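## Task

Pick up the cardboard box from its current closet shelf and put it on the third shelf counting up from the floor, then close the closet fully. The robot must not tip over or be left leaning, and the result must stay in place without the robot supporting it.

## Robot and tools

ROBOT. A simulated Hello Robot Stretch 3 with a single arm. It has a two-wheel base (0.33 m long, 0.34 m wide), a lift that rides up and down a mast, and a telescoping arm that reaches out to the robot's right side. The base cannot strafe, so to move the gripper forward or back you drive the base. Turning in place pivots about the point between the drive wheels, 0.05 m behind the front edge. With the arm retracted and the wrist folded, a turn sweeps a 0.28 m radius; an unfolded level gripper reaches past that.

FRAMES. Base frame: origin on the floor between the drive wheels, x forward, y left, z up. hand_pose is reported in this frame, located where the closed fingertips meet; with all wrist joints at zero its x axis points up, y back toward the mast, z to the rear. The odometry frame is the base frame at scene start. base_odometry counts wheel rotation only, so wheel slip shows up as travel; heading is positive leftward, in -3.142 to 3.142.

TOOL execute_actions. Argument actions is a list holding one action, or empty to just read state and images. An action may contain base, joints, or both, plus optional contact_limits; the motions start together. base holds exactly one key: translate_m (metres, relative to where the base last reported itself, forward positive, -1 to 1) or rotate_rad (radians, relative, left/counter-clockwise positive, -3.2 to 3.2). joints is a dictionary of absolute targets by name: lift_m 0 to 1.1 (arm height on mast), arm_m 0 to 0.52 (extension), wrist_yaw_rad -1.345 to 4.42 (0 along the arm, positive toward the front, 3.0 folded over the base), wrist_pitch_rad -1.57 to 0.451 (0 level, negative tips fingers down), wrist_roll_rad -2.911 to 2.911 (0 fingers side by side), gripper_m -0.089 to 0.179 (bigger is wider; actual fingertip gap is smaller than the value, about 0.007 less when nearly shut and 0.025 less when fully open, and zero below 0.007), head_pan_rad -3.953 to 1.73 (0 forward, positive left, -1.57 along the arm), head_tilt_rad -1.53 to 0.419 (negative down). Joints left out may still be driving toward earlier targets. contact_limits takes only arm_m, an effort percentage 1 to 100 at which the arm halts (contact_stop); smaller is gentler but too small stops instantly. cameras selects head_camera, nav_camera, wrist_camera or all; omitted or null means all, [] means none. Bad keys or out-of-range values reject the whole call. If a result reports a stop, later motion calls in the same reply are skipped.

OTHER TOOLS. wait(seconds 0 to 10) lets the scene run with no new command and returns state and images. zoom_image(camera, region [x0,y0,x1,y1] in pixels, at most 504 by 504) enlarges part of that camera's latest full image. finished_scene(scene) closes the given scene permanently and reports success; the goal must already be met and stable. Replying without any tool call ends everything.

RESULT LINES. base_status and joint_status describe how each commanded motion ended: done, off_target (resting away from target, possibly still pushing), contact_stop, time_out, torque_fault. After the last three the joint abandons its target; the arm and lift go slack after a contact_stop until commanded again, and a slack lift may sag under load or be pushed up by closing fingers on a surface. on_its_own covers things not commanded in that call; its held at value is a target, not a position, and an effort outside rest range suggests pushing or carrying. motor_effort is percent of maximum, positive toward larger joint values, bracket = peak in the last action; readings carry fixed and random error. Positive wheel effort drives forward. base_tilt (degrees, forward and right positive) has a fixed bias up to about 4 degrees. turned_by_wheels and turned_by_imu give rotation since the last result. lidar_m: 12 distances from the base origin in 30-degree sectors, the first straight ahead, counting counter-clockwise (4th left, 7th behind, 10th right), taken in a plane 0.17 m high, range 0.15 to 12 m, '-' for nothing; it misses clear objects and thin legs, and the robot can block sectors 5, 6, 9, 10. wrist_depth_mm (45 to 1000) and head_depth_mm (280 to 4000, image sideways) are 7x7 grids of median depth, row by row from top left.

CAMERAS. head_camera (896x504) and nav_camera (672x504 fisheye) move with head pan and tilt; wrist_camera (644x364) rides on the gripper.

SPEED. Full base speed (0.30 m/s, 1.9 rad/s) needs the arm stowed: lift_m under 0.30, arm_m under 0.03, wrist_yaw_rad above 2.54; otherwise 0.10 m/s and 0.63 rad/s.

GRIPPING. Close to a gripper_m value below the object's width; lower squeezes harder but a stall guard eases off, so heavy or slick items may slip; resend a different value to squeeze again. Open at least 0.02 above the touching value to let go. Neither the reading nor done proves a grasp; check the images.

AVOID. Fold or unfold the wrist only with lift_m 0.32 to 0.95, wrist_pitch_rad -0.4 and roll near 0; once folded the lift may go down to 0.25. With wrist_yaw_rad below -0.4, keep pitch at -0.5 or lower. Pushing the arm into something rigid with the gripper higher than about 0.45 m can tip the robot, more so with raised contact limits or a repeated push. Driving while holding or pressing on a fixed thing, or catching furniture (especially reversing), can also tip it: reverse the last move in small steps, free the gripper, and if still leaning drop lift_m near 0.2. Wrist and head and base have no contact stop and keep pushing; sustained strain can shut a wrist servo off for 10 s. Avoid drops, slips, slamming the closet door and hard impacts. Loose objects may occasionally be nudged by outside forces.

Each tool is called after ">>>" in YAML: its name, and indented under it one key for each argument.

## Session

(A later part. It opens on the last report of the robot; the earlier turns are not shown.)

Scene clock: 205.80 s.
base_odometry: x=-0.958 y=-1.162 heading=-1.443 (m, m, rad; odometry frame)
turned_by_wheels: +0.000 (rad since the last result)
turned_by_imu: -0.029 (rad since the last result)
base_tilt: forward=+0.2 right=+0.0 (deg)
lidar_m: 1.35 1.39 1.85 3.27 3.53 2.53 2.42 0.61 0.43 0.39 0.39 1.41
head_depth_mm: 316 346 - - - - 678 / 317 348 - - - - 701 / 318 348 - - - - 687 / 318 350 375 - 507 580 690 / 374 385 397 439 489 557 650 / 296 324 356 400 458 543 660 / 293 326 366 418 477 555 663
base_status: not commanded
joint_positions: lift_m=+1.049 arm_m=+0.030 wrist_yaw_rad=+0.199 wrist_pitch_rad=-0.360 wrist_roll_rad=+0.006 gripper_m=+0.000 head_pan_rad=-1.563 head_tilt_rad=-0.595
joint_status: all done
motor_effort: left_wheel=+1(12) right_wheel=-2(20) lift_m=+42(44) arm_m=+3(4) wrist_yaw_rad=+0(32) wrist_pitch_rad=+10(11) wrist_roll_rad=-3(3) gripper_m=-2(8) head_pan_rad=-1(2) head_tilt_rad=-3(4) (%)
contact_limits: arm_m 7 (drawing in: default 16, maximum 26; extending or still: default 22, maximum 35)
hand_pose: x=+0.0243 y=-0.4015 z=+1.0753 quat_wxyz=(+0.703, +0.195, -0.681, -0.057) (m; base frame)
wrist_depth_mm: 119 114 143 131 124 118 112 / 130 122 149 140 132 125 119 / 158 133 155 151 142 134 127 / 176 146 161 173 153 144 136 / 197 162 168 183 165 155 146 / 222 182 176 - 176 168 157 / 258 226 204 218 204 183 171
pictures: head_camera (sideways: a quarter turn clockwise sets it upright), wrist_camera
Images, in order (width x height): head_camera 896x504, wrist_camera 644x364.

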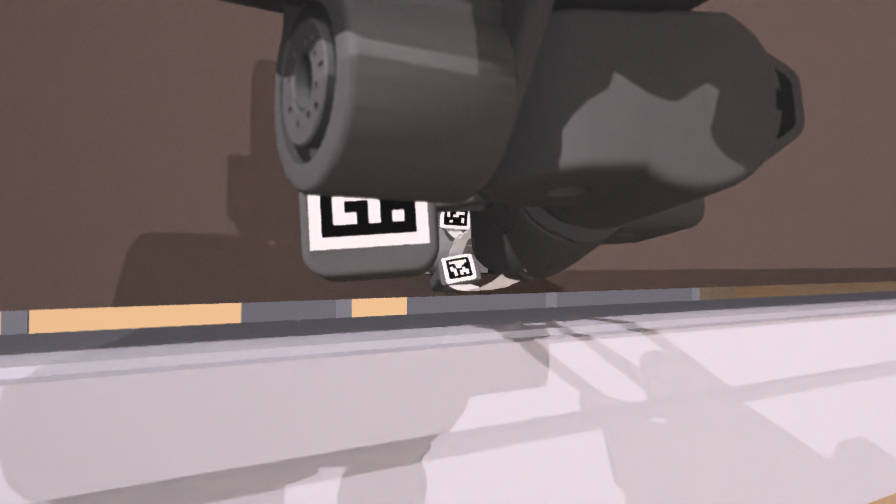

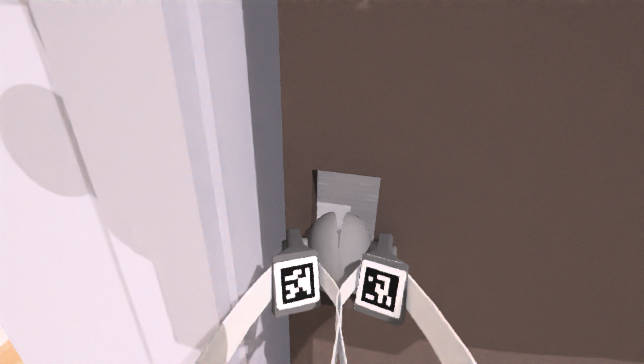

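>>> execute_actions:
  actions:
    - {"joints":{"arm_m":0.025},"base":{"translate_m":0.022}}
  cameras: ["wrist_camera","head_camera"]

Scene clock: 209.43 s.
base_odometry: x=-0.955 y=-1.183 heading=-1.443 (m, m, rad; odometry frame)
turned_by_wheels: +0.000 (rad since the last result)
turned_by_imu: +0.000 (rad since the last result)
base_tilt: forward=+0.3 right=+0.2 (deg)
lidar_m: 1.32 1.36 1.82 3.29 3.56 2.56 2.44 0.61 0.43 0.38 0.39 1.39
head_depth_mm: 315 346 367 - - - 678 / 316 347 - - - - 711 / 316 347 374 - - - 685 / 317 348 375 - 528 597 708 / 306 329 362 407 464 528 631 / 291 320 359 406 474 552 659 / 301 334 371 417 476 555 662
base_status: done
joint_positions: lift_m=+1.049 arm_m=+0.025 wrist_yaw_rad=+0.190 wrist_pitch_rad=-0.355 wrist_roll_rad=+0.006 gripper_m=+0.000 head_pan_rad=-1.563 head_tilt_rad=-0.595
joint_status: all done
motor_effort: left_wheel=-1(7) right_wheel=+3(12) lift_m=+42(42) arm_m=-1(4) wrist_yaw_rad=+5(14) wrist_pitch_rad=+9(10) wrist_roll_rad=-3(3) gripper_m=-4(5) head_pan_rad=-2(2) head_tilt_rad=-3(3) (%)
hand_pose: x=+0.0223 y=-0.3979 z=+1.0764 quat_wxyz=(+0.703, +0.190, -0.683, -0.059) (m; base frame)
wrist_depth_mm: 137 116 115 133 127 121 116 / 148 125 123 144 135 129 123 / 161 137 133 155 145 138 131 / 178 152 143 177 157 147 140 / 198 181 157 186 170 159 150 / 222 204 170 - 180 173 162 / 262 233 192 221 207 188 176
pictures: head_camera (sideways: a quarter turn clockwise sets it upright), wrist_camera
Images, in order (width x height): head_camera 896x504, wrist_camera 644x364.

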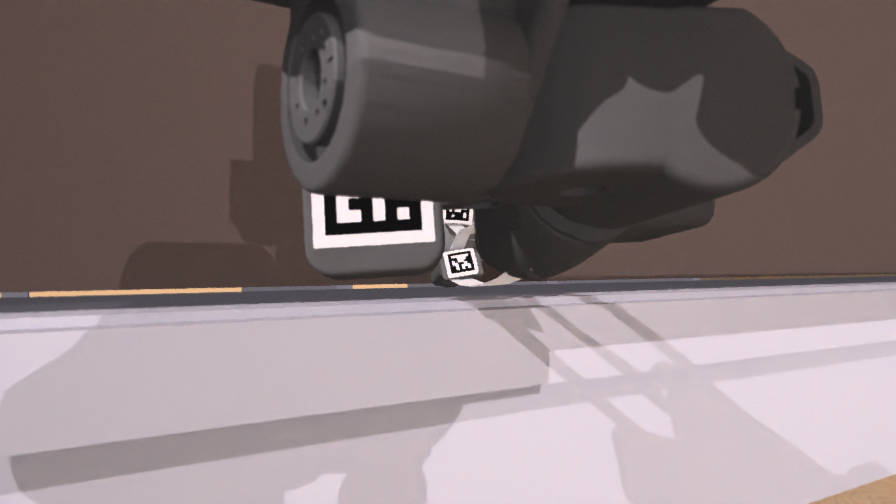

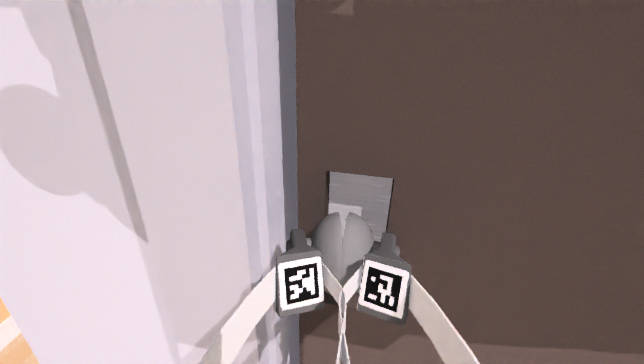

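>>> execute_actions:
  actions:
    - {"joints":{"arm_m":0.03,"wrist_yaw_rad":0.24},"contact_limits":{"arm_m":7}}
  cameras: ["wrist_camera","head_camera"]

Scene clock: 213.03 s.
base_odometry: x=-0.955 y=-1.183 heading=-1.443 (m, m, rad; odometry frame)
turned_by_wheels: +0.000 (rad since the last result)
turned_by_imu: +0.000 (rad since the last result)
base_tilt: forward=+0.3 right=+0.1 (deg)
lidar_m: 1.33 1.36 1.82 3.31 3.54 2.56 2.44 0.61 0.43 0.38 0.39 1.39
head_depth_mm: 316 346 - - - - 679 / 316 347 - - - - 701 / 317 348 - - - - 687 / 318 349 375 - 518 579 688 / 303 329 364 407 464 529 631 / 292 320 360 406 474 552 659 / 301 335 371 417 476 555 663
base_status: not commanded
joint_positions: lift_m=+1.049 arm_m=+0.029 wrist_yaw_rad=+0.226 wrist_pitch_rad=-0.361 wrist_roll_rad=+0.006 gripper_m=+0.000 head_pan_rad=-1.563 head_tilt_rad=-0.595
joint_status: all done
motor_effort: left_wheel=-2(2) right_wheel=+7(8) lift_m=+42(42) arm_m=+4(4) wrist_yaw_rad=+7(12) wrist_pitch_rad=+10(11) wrist_roll_rad=-2(3) gripper_m=-3(4) head_pan_rad=-2(2) head_tilt_rad=-4(4) (%)
contact_limits: arm_m 7 (drawing in: default 16, maximum 26; extending or still: default 22, maximum 35)
hand_pose: x=+0.0304 y=-0.3998 z=+1.0750 quat_wxyz=(+0.704, +0.205, -0.679, -0.048) (m; base frame)
wrist_depth_mm: 139 116 111 131 124 118 111 / 151 126 119 140 132 125 118 / 165 139 129 150 142 133 126 / 183 167 140 168 153 143 133 / 205 188 154 175 166 154 143 / 237 211 169 - 176 167 155 / 288 239 189 215 203 182 168
pictures: head_camera (sideways: a quarter turn clockwise sets it upright), wrist_camera
Images, in order (width x height): head_camera 896x504, wrist_camera 644x364.

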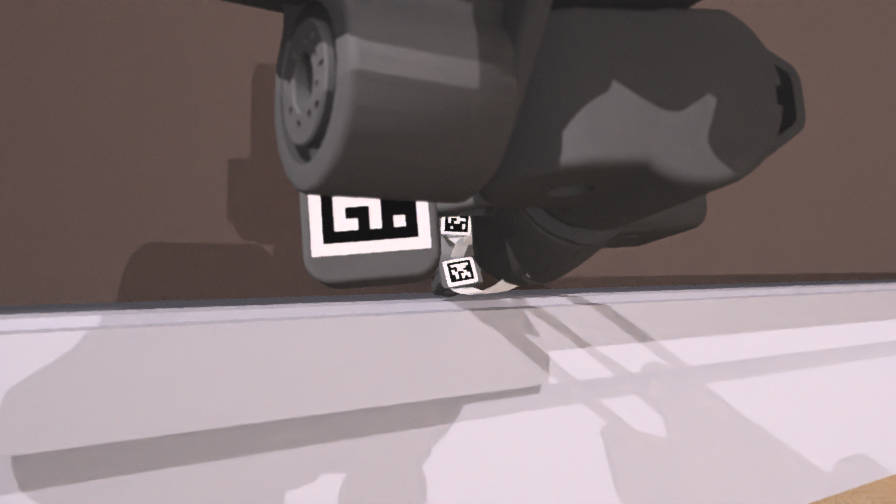

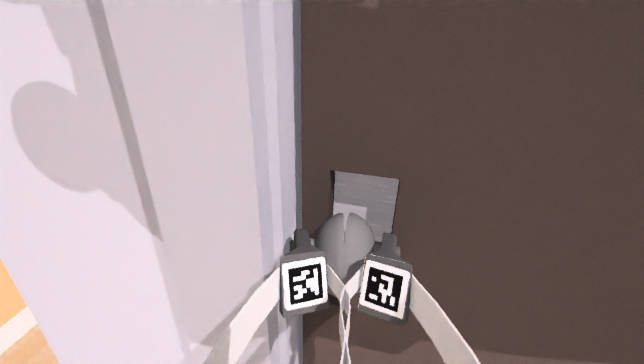

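>>> execute_actions:
  actions:
    - {"joints":{"arm_m":0.003,"wrist_yaw_rad":0.215}}
  cameras: []

>>> execute_actions:
  actions:
    - {"joints":{"wrist_roll_rad":1.57}}
  cameras: ["wrist_camera","head_camera"]

Scene clock: 221.50 s.
base_odometry: x=-0.955 y=-1.183 heading=-1.443 (m, m, rad; odometry frame)
turned_by_wheels: +0.000 (rad since the last result)
turned_by_imu: +0.001 (rad since the last result)
base_tilt: forward=+0.3 right=+0.1 (deg)
lidar_m: 1.32 1.36 1.82 3.29 3.54 2.56 2.45 0.60 0.43 0.38 0.39 1.39
head_depth_mm: 314 344 370 - - - - / 314 344 371 - - - - / 315 345 374 - - - 706 / 316 346 378 - - 578 680 / 304 329 363 406 462 528 630 / 291 320 359 406 474 553 660 / 301 334 371 417 475 554 662
base_status: not commanded
joint_positions: lift_m=+1.049 arm_m=+0.003 wrist_yaw_rad=+0.214 wrist_pitch_rad=-0.353 wrist_roll_rad=+0.006 gripper_m=+0.000 head_pan_rad=-1.563 head_tilt_rad=-0.595
joint_status: all done
motor_effort: left_wheel=+0(2) right_wheel=+0(6) lift_m=+42(43) arm_m=-2(4) wrist_yaw_rad=+1(7) wrist_pitch_rad=+8(10) wrist_roll_rad=-3(3) gripper_m=-3(3) head_pan_rad=-2(2) head_tilt_rad=-4(3) (%)
hand_pose: x=+0.0278 y=-0.3750 z=+1.0767 quat_wxyz=(+0.704, +0.198, -0.680, -0.050) (m; base frame)
wrist_depth_mm: 166 155 133 150 145 137 130 / 180 169 143 160 154 145 138 / 197 183 155 171 165 155 146 / 216 201 168 192 177 166 156 / 245 223 185 189 192 179 167 / - 249 205 - 203 193 181 / - 282 231 242 232 211 196
pictures: none
No camera images: the call's "cameras" was empty. Leave "cameras" out to get every camera's image.

Scene clock: 222.93 s.
base_odometry: x=-0.955 y=-1.183 heading=-1.443 (m, m, rad; odometry frame)
turned_by_wheels: +0.000 (rad since the last result)
turned_by_imu: +0.000 (rad since the last result)
base_tilt: forward=+0.3 right=+0.1 (deg)
lidar_m: 1.33 1.37 1.82 3.28 3.55 2.55 2.44 0.61 0.43 0.38 0.39 1.39
head_depth_mm: 315 345 371 - - - - / 315 346 372 - - - - / 316 347 379 - - - 704 / 317 348 386 430 - 603 687 / 306 329 363 407 454 541 631 / 291 320 359 406 473 552 659 / 301 334 371 417 476 554 662
base_status: not commanded
joint_positions: lift_m=+1.049 arm_m=+0.003 wrist_yaw_rad=+0.214 wrist_pitch_rad=-0.353 wrist_roll_rad=+1.565 gripper_m=+0.000 head_pan_rad=-1.563 head_tilt_rad=-0.595
joint_status: all done
motor_effort: left_wheel=+0(0) right_wheel=+0(0) lift_m=+42(42) arm_m=-1(2) wrist_yaw_rad=+0(0) wrist_pitch_rad=+8(8) wrist_roll_rad=+2(3) gripper_m=-3(3) head_pan_rad=-2(2) head_tilt_rad=-4(4) (%)
hand_pose: x=+0.0279 y=-0.3750 z=+1.0766 quat_wxyz=(+0.022, +0.106, -0.979, -0.175) (m; base frame)
wrist_depth_mm: 138 144 154 164 177 191 209 / 143 150 161 172 187 202 221 / 149 157 168 181 196 215 236 / 156 164 177 194 211 229 253 / 163 173 186 208 225 243 268 / 165 171 179 - 211 223 249 / 150 158 172 188 206 238 287
pictures: head_camera (sideways: a quarter turn clockwise sets it upright), wrist_camera
Images, in order (width x height): head_camera 896x504, wrist_camera 644x364.

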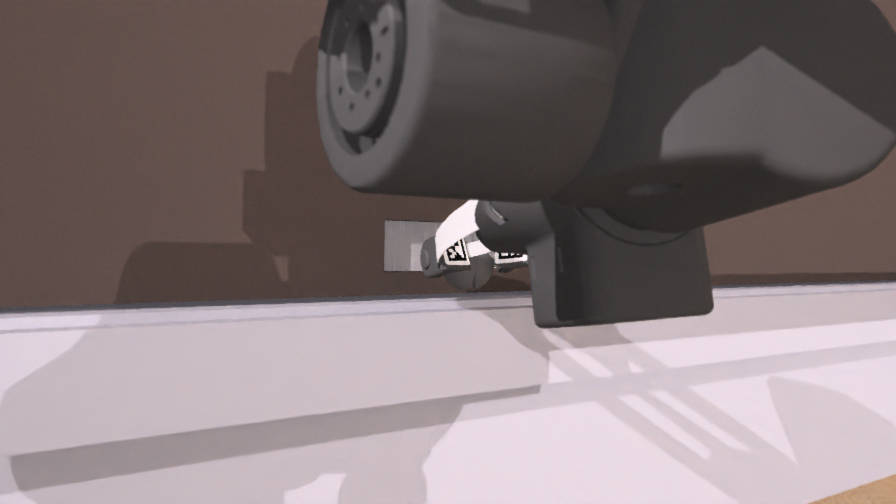

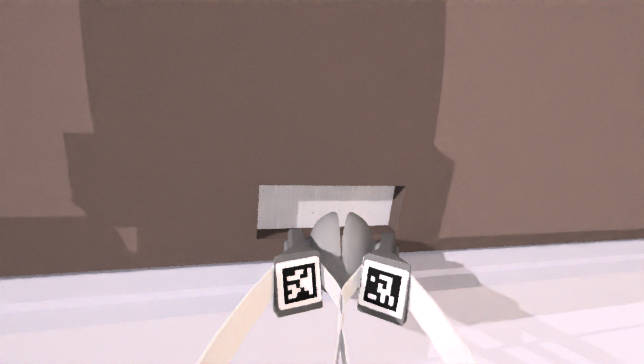

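>>> execute_actions:
  actions:
    - {"base":{"translate_m":-0.005}}
  cameras: []

>>> execute_actions:
  actions:
    - {"joints":{"arm_m":0.026},"contact_limits":{"arm_m":7}}
  cameras: ["wrist_camera","head_camera"]

Scene clock: 227.03 s.
base_odometry: x=-0.956 y=-1.178 heading=-1.443 (m, m, rad; odometry frame)
turned_by_wheels: +0.000 (rad since the last result)
turned_by_imu: +0.000 (rad since the last result)
base_tilt: forward=+0.3 right=+0.0 (deg)
lidar_m: 1.33 1.37 1.83 3.26 3.53 2.56 2.44 0.60 0.43 0.38 0.39 1.40
head_depth_mm: 314 344 371 - - - - / 315 346 372 - - - - / 316 346 379 - - - 701 / 317 347 386 425 - 601 686 / 309 334 369 407 455 541 632 / 292 320 355 405 466 551 661 / 300 334 371 417 476 555 663
base_status: done
joint_positions: lift_m=+1.049 arm_m=+0.003 wrist_yaw_rad=+0.214 wrist_pitch_rad=-0.353 wrist_roll_rad=+1.565 gripper_m=+0.000 head_pan_rad=-1.563 head_tilt_rad=-0.595
joint_status: not commanded
motor_effort: left_wheel=+1(5) right_wheel=-1(3) lift_m=+42(43) arm_m=-1(2) wrist_yaw_rad=+0(0) wrist_pitch_rad=+8(8) wrist_roll_rad=+2(2) gripper_m=-3(2) head_pan_rad=-3(2) head_tilt_rad=-4(4) (%)
hand_pose: x=+0.0279 y=-0.3750 z=+1.0766 quat_wxyz=(+0.022, +0.106, -0.979, -0.175) (m; base frame)
wrist_depth_mm: 137 143 153 164 175 190 207 / 142 150 160 172 185 201 219 / 148 156 167 180 196 214 234 / 155 164 176 190 208 228 252 / 163 172 185 209 223 244 271 / 166 174 185 - 216 226 250 / 152 159 171 188 206 234 285
pictures: none
No camera images: the call's "cameras" was empty. Leave "cameras" out to get every camera's image.

Scene clock: 228.13 s.
base_odometry: x=-0.956 y=-1.178 heading=-1.443 (m, m, rad; odometry frame)
turned_by_wheels: +0.000 (rad since the last result)
turned_by_imu: +0.000 (rad since the last result)
base_tilt: forward=+0.2 right=+0.3 (deg)
lidar_m: 1.33 1.37 1.83 3.27 3.54 2.55 2.44 0.61 0.43 0.38 0.39 1.39
head_depth_mm: 315 345 - - - - 675 / 315 346 - - - - 700 / 316 347 374 - - 600 683 / 317 348 386 425 - 576 687 / 310 333 369 405 454 541 631 / 291 320 355 407 466 553 661 / 300 334 371 417 476 554 663
base_status: not commanded
joint_positions: lift_m=+1.049 arm_m=+0.026 wrist_yaw_rad=+0.214 wrist_pitch_rad=-0.352 wrist_roll_rad=+1.566 gripper_m=+0.000 head_pan_rad=-1.563 head_tilt_rad=-0.595
joint_status: all done
motor_effort: left_wheel=+1(1) right_wheel=-1(1) lift_m=+42(42) arm_m=+2(3) wrist_yaw_rad=+0(0) wrist_pitch_rad=+8(8) wrist_roll_rad=+2(2) gripper_m=-3(3) head_pan_rad=-3(2) head_tilt_rad=-4(4) (%)
contact_limits: arm_m 7 (drawing in: default 16, maximum 26; extending or still: default 22, maximum 35)
hand_pose: x=+0.0279 y=-0.3975 z=+1.0767 quat_wxyz=(+0.022, +0.106, -0.979, -0.174) (m; base frame)
wrist_depth_mm: 120 125 134 143 154 166 181 / 125 131 140 150 161 176 192 / 130 137 146 158 171 187 205 / 136 143 153 167 181 198 220 / 142 150 162 185 199 213 237 / 149 158 170 - 205 215 229 / 143 149 155 166 176 198 224
pictures: head_camera (sideways: a quarter turn clockwise sets it upright), wrist_camera
Images, in order (width x height): head_camera 896x504, wrist_camera 644x364.

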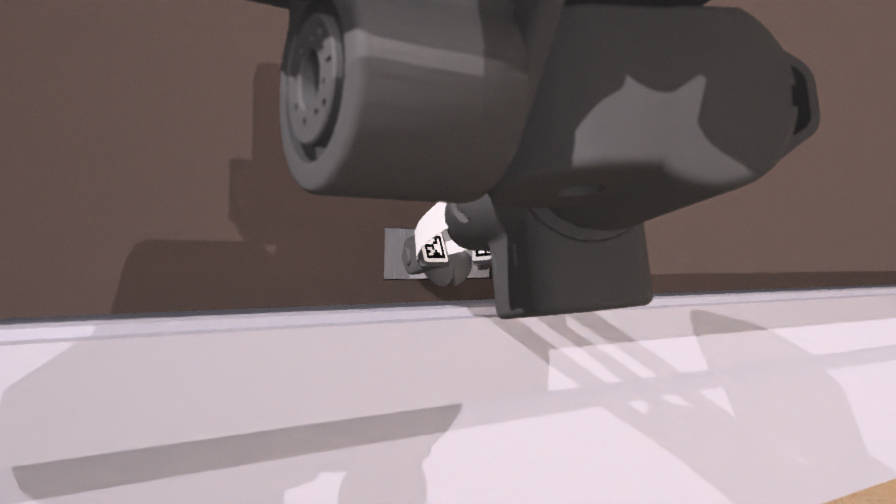

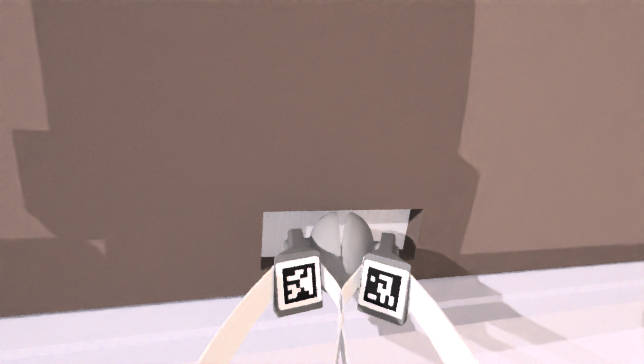

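>>> execute_actions:
  actions:
    - {"joints":{"arm_m":0.03},"contact_limits":{"arm_m":7}}
  cameras: []

>>> execute_actions:
  actions:
    - {"base":{"translate_m":0.008}}
  cameras: ["wrist_camera","head_camera"]

>>> zoom_image:
  camera: "head_camera"
  region: [150, 230, 480, 350]

Scene clock: 232.43 s.
base_odometry: x=-0.956 y=-1.178 heading=-1.443 (m, m, rad; odometry frame)
turned_by_wheels: +0.000 (rad since the last result)
turned_by_imu: +0.000 (rad since the last result)
base_tilt: forward=+0.3 right=+0.3 (deg)
lidar_m: 1.33 1.37 1.83 3.28 3.54 2.55 2.44 0.61 0.43 0.38 0.39 1.40
head_depth_mm: 316 346 - - - - 679 / 316 347 - - - - 703 / 317 347 374 - - 605 686 / 318 348 387 427 - 577 687 / 310 333 370 405 459 541 632 / 292 320 355 406 465 552 661 / 299 335 371 417 476 555 662
base_status: not commanded
joint_positions: lift_m=+1.049 arm_m=+0.030 wrist_yaw_rad=+0.214 wrist_pitch_rad=-0.352 wrist_roll_rad=+1.566 gripper_m=+0.000 head_pan_rad=-1.563 head_tilt_rad=-0.595
joint_status: all done
motor_effort: left_wheel=+1(1) right_wheel=-1(1) lift_m=+43(42) arm_m=+2(3) wrist_yaw_rad=+0(0) wrist_pitch_rad=+8(8) wrist_roll_rad=+2(2) gripper_m=-2(2) head_pan_rad=-2(2) head_tilt_rad=-4(4) (%)
contact_limits: arm_m 7 (drawing in: default 16, maximum 26; extending or still: default 22, maximum 35)
hand_pose: x=+0.0280 y=-0.4014 z=+1.0767 quat_wxyz=(+0.022, +0.106, -0.979, -0.174) (m; base frame)
wrist_depth_mm: 118 123 131 140 151 163 178 / 122 128 137 147 158 172 190 / 128 134 143 155 168 184 201 / 133 140 151 164 178 196 217 / 139 147 159 182 198 209 233 / 146 155 167 - 203 212 227 / 142 148 154 164 173 195 216
pictures: none
No camera images: the call's "cameras" was empty. Leave "cameras" out to get every camera's image.

Scene clock: 233.87 s.
base_odometry: x=-0.955 y=-1.186 heading=-1.443 (m, m, rad; odometry frame)
turned_by_wheels: +0.000 (rad since the last result)
turned_by_imu: +0.000 (rad since the last result)
base_tilt: forward=+0.3 right=+0.2 (deg)
lidar_m: 1.32 1.36 1.82 3.63 3.55 2.57 2.45 0.61 0.43 0.38 0.39 1.39
head_depth_mm: 316 346 - - - - 679 / 316 347 - - - - 700 / 317 348 374 - - 604 685 / 317 349 387 428 - 578 689 / 299 328 363 405 455 529 630 / 291 320 361 409 474 552 661 / 305 335 372 417 476 554 661
base_status: done
joint_positions: lift_m=+1.049 arm_m=+0.030 wrist_yaw_rad=+0.201 wrist_pitch_rad=-0.352 wrist_roll_rad=+1.567 gripper_m=+0.000 head_pan_rad=-1.563 head_tilt_rad=-0.595
joint_status: not commanded
motor_effort: left_wheel=-2(7) right_wheel=+6(9) lift_m=+42(42) arm_m=+3(3) wrist_yaw_rad=+8(10) wrist_pitch_rad=+8(8) wrist_roll_rad=+1(2) gripper_m=-4(2) head_pan_rad=-3(2) head_tilt_rad=-4(4) (%)
hand_pose: x=+0.0248 y=-0.4022 z=+1.0768 quat_wxyz=(+0.020, +0.099, -0.980, -0.174) (m; base frame)
wrist_depth_mm: 119 123 131 141 152 164 179 / 123 129 138 148 160 174 190 / 128 134 144 156 168 184 202 / 133 140 151 164 178 195 217 / 139 147 159 181 197 208 232 / 145 154 165 - 198 207 220 / 138 144 150 161 169 189 215
pictures: head_camera (sideways: a quarter turn clockwise sets it upright), wrist_camera
Images, in order (width x height): head_camera 896x504, wrist_camera 644x364.

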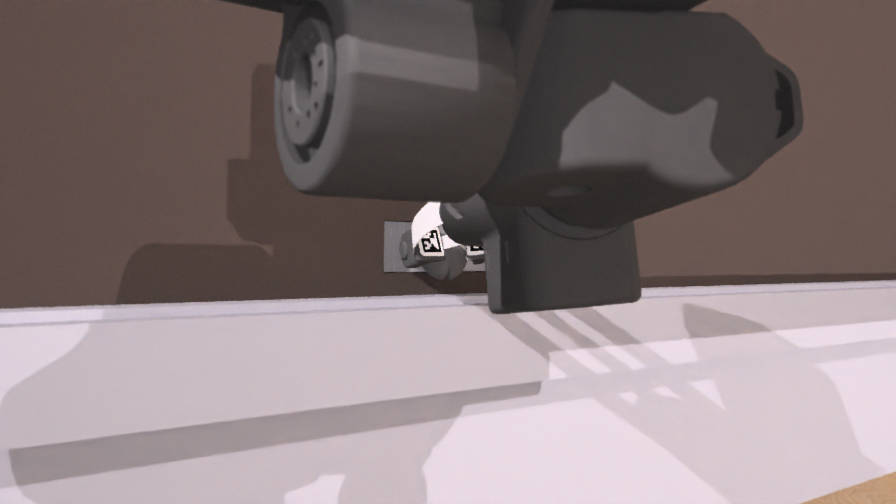

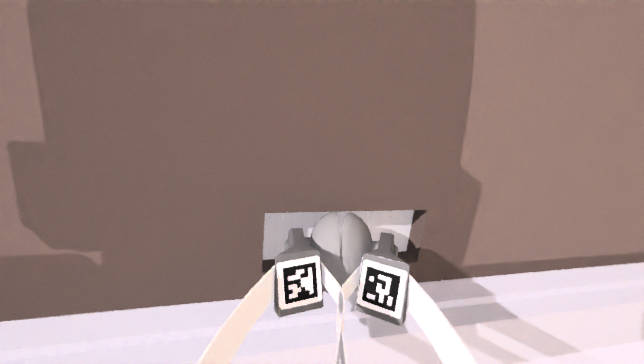

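Region (150, 230, 480, 350) of head_camera's 896x504 image, scaled by 1.527, with more detail than that image has; it fills the top 183 rows of this view, and the rest is white.

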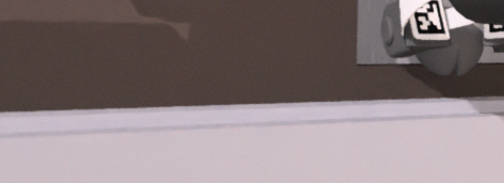

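Gap looks closed. One more small nudge, then pull out.

>>> execute_actions:
  actions:
    - {"base":{"translate_m":0.004}}
  cameras: []

>>> execute_actions:
  actions:
    - {"joints":{"arm_m":0.003,"wrist_yaw_rad":0.19}}
  cameras: ["nav_camera","head_camera"]

Scene clock: 238.83 s.
base_odometry: x=-0.954 y=-1.190 heading=-1.443 (m, m, rad; odometry frame)
turned_by_wheels: +0.000 (rad since the last result)
turned_by_imu: +0.000 (rad since the last result)
base_tilt: forward=+0.3 right=+0.1 (deg)
lidar_m: 1.32 1.36 1.81 3.64 3.58 2.57 2.45 0.61 0.43 0.38 0.39 1.38
head_depth_mm: 316 346 - - - - 679 / 316 347 - - - - 702 / 317 347 374 - - 604 686 / 318 349 387 428 - 577 687 / 298 327 360 398 454 528 630 / 292 324 361 409 475 552 658 / 304 334 372 417 476 555 663
base_status: done
joint_positions: lift_m=+1.049 arm_m=+0.030 wrist_yaw_rad=+0.190 wrist_pitch_rad=-0.351 wrist_roll_rad=+1.567 gripper_m=+0.000 head_pan_rad=-1.563 head_tilt_rad=-0.595
joint_status: not commanded
on_its_own: wrist_yaw_rad is at rest, and its effort (+14) is outside its rest range (-12 to +12)
motor_effort: left_wheel=-6(7) right_wheel=+13(14) lift_m=+42(42) arm_m=+2(3) wrist_yaw_rad=+14(15) wrist_pitch_rad=+7(7) wrist_roll_rad=+1(1) gripper_m=-3(2) head_pan_rad=-2(2) head_tilt_rad=-3(4) (%)
hand_pose: x=+0.0225 y=-0.4028 z=+1.0771 quat_wxyz=(+0.019, +0.094, -0.980, -0.174) (m; base frame)
wrist_depth_mm: 119 124 132 142 153 165 180 / 124 129 138 148 160 174 191 / 128 135 145 156 168 184 202 / 133 140 151 163 178 195 216 / 139 147 158 180 196 208 230 / 145 154 164 - 198 206 218 / 137 143 149 159 167 187 212
pictures: none
No camera images: the call's "cameras" was empty. Leave "cameras" out to get every camera's image.

Scene clock: 240.00 s.
base_odometry: x=-0.954 y=-1.190 heading=-1.443 (m, m, rad; odometry frame)
turned_by_wheels: +0.000 (rad since the last result)
turned_by_imu: +0.001 (rad since the last result)
base_tilt: forward=+0.2 right=+0.4 (deg)
lidar_m: 1.32 1.36 1.82 3.64 3.57 2.57 2.45 0.60 0.43 0.38 0.39 1.38
head_depth_mm: 313 344 370 - - - - / 314 344 371 - - - - / 315 345 377 - - - 708 / 316 346 384 431 - 598 681 / 298 323 356 399 453 540 629 / 291 324 360 409 474 551 659 / 304 334 371 416 476 554 662
base_status: not commanded
joint_positions: lift_m=+1.049 arm_m=+0.003 wrist_yaw_rad=+0.187 wrist_pitch_rad=-0.351 wrist_roll_rad=+1.567 gripper_m=+0.000 head_pan_rad=-1.563 head_tilt_rad=-0.595
joint_status: all done
motor_effort: left_wheel=+0(6) right_wheel=+0(13) lift_m=+42(42) arm_m=-2(0) wrist_yaw_rad=+0(15) wrist_pitch_rad=+7(7) wrist_roll_rad=+1(1) gripper_m=-3(2) head_pan_rad=-2(2) head_tilt_rad=-3(4) (%)
hand_pose: x=+0.0218 y=-0.3764 z=+1.0771 quat_wxyz=(+0.018, +0.092, -0.980, -0.174) (m; base frame)
wrist_depth_mm: 137 145 153 163 177 190 208 / 142 150 160 172 184 201 219 / 148 156 167 180 195 213 232 / 154 162 174 189 208 226 248 / 161 170 183 206 222 239 262 / 164 169 178 - 207 222 242 / 147 156 168 184 201 228 276
pictures: head_camera (sideways: a quarter turn clockwise sets it upright), nav_camera (sideways: a quarter turn counterclockwise sets it upright)
Images, in order (width x height): head_camera 896x504, nav_camera 672x504.

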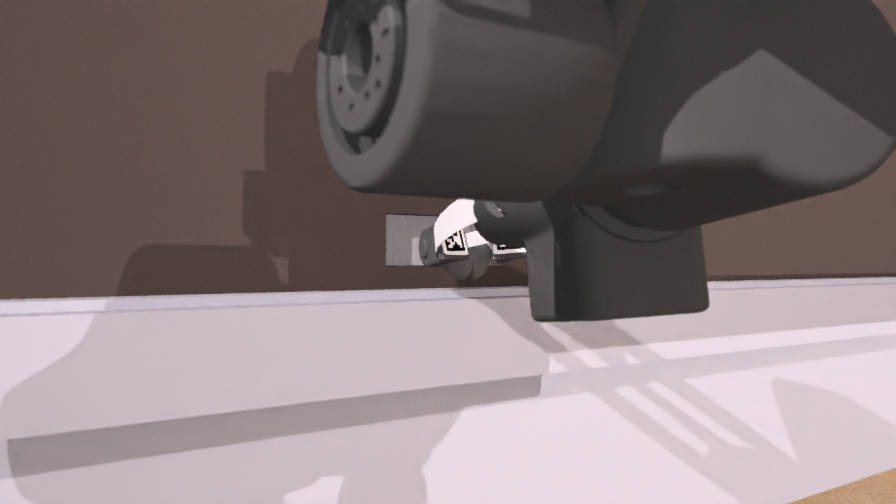

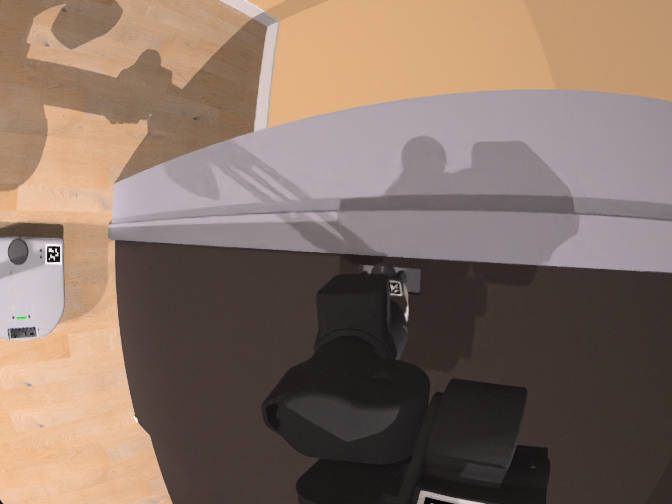

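>>> finished_scene:
  scene: 2

The scene is finished: the task was done.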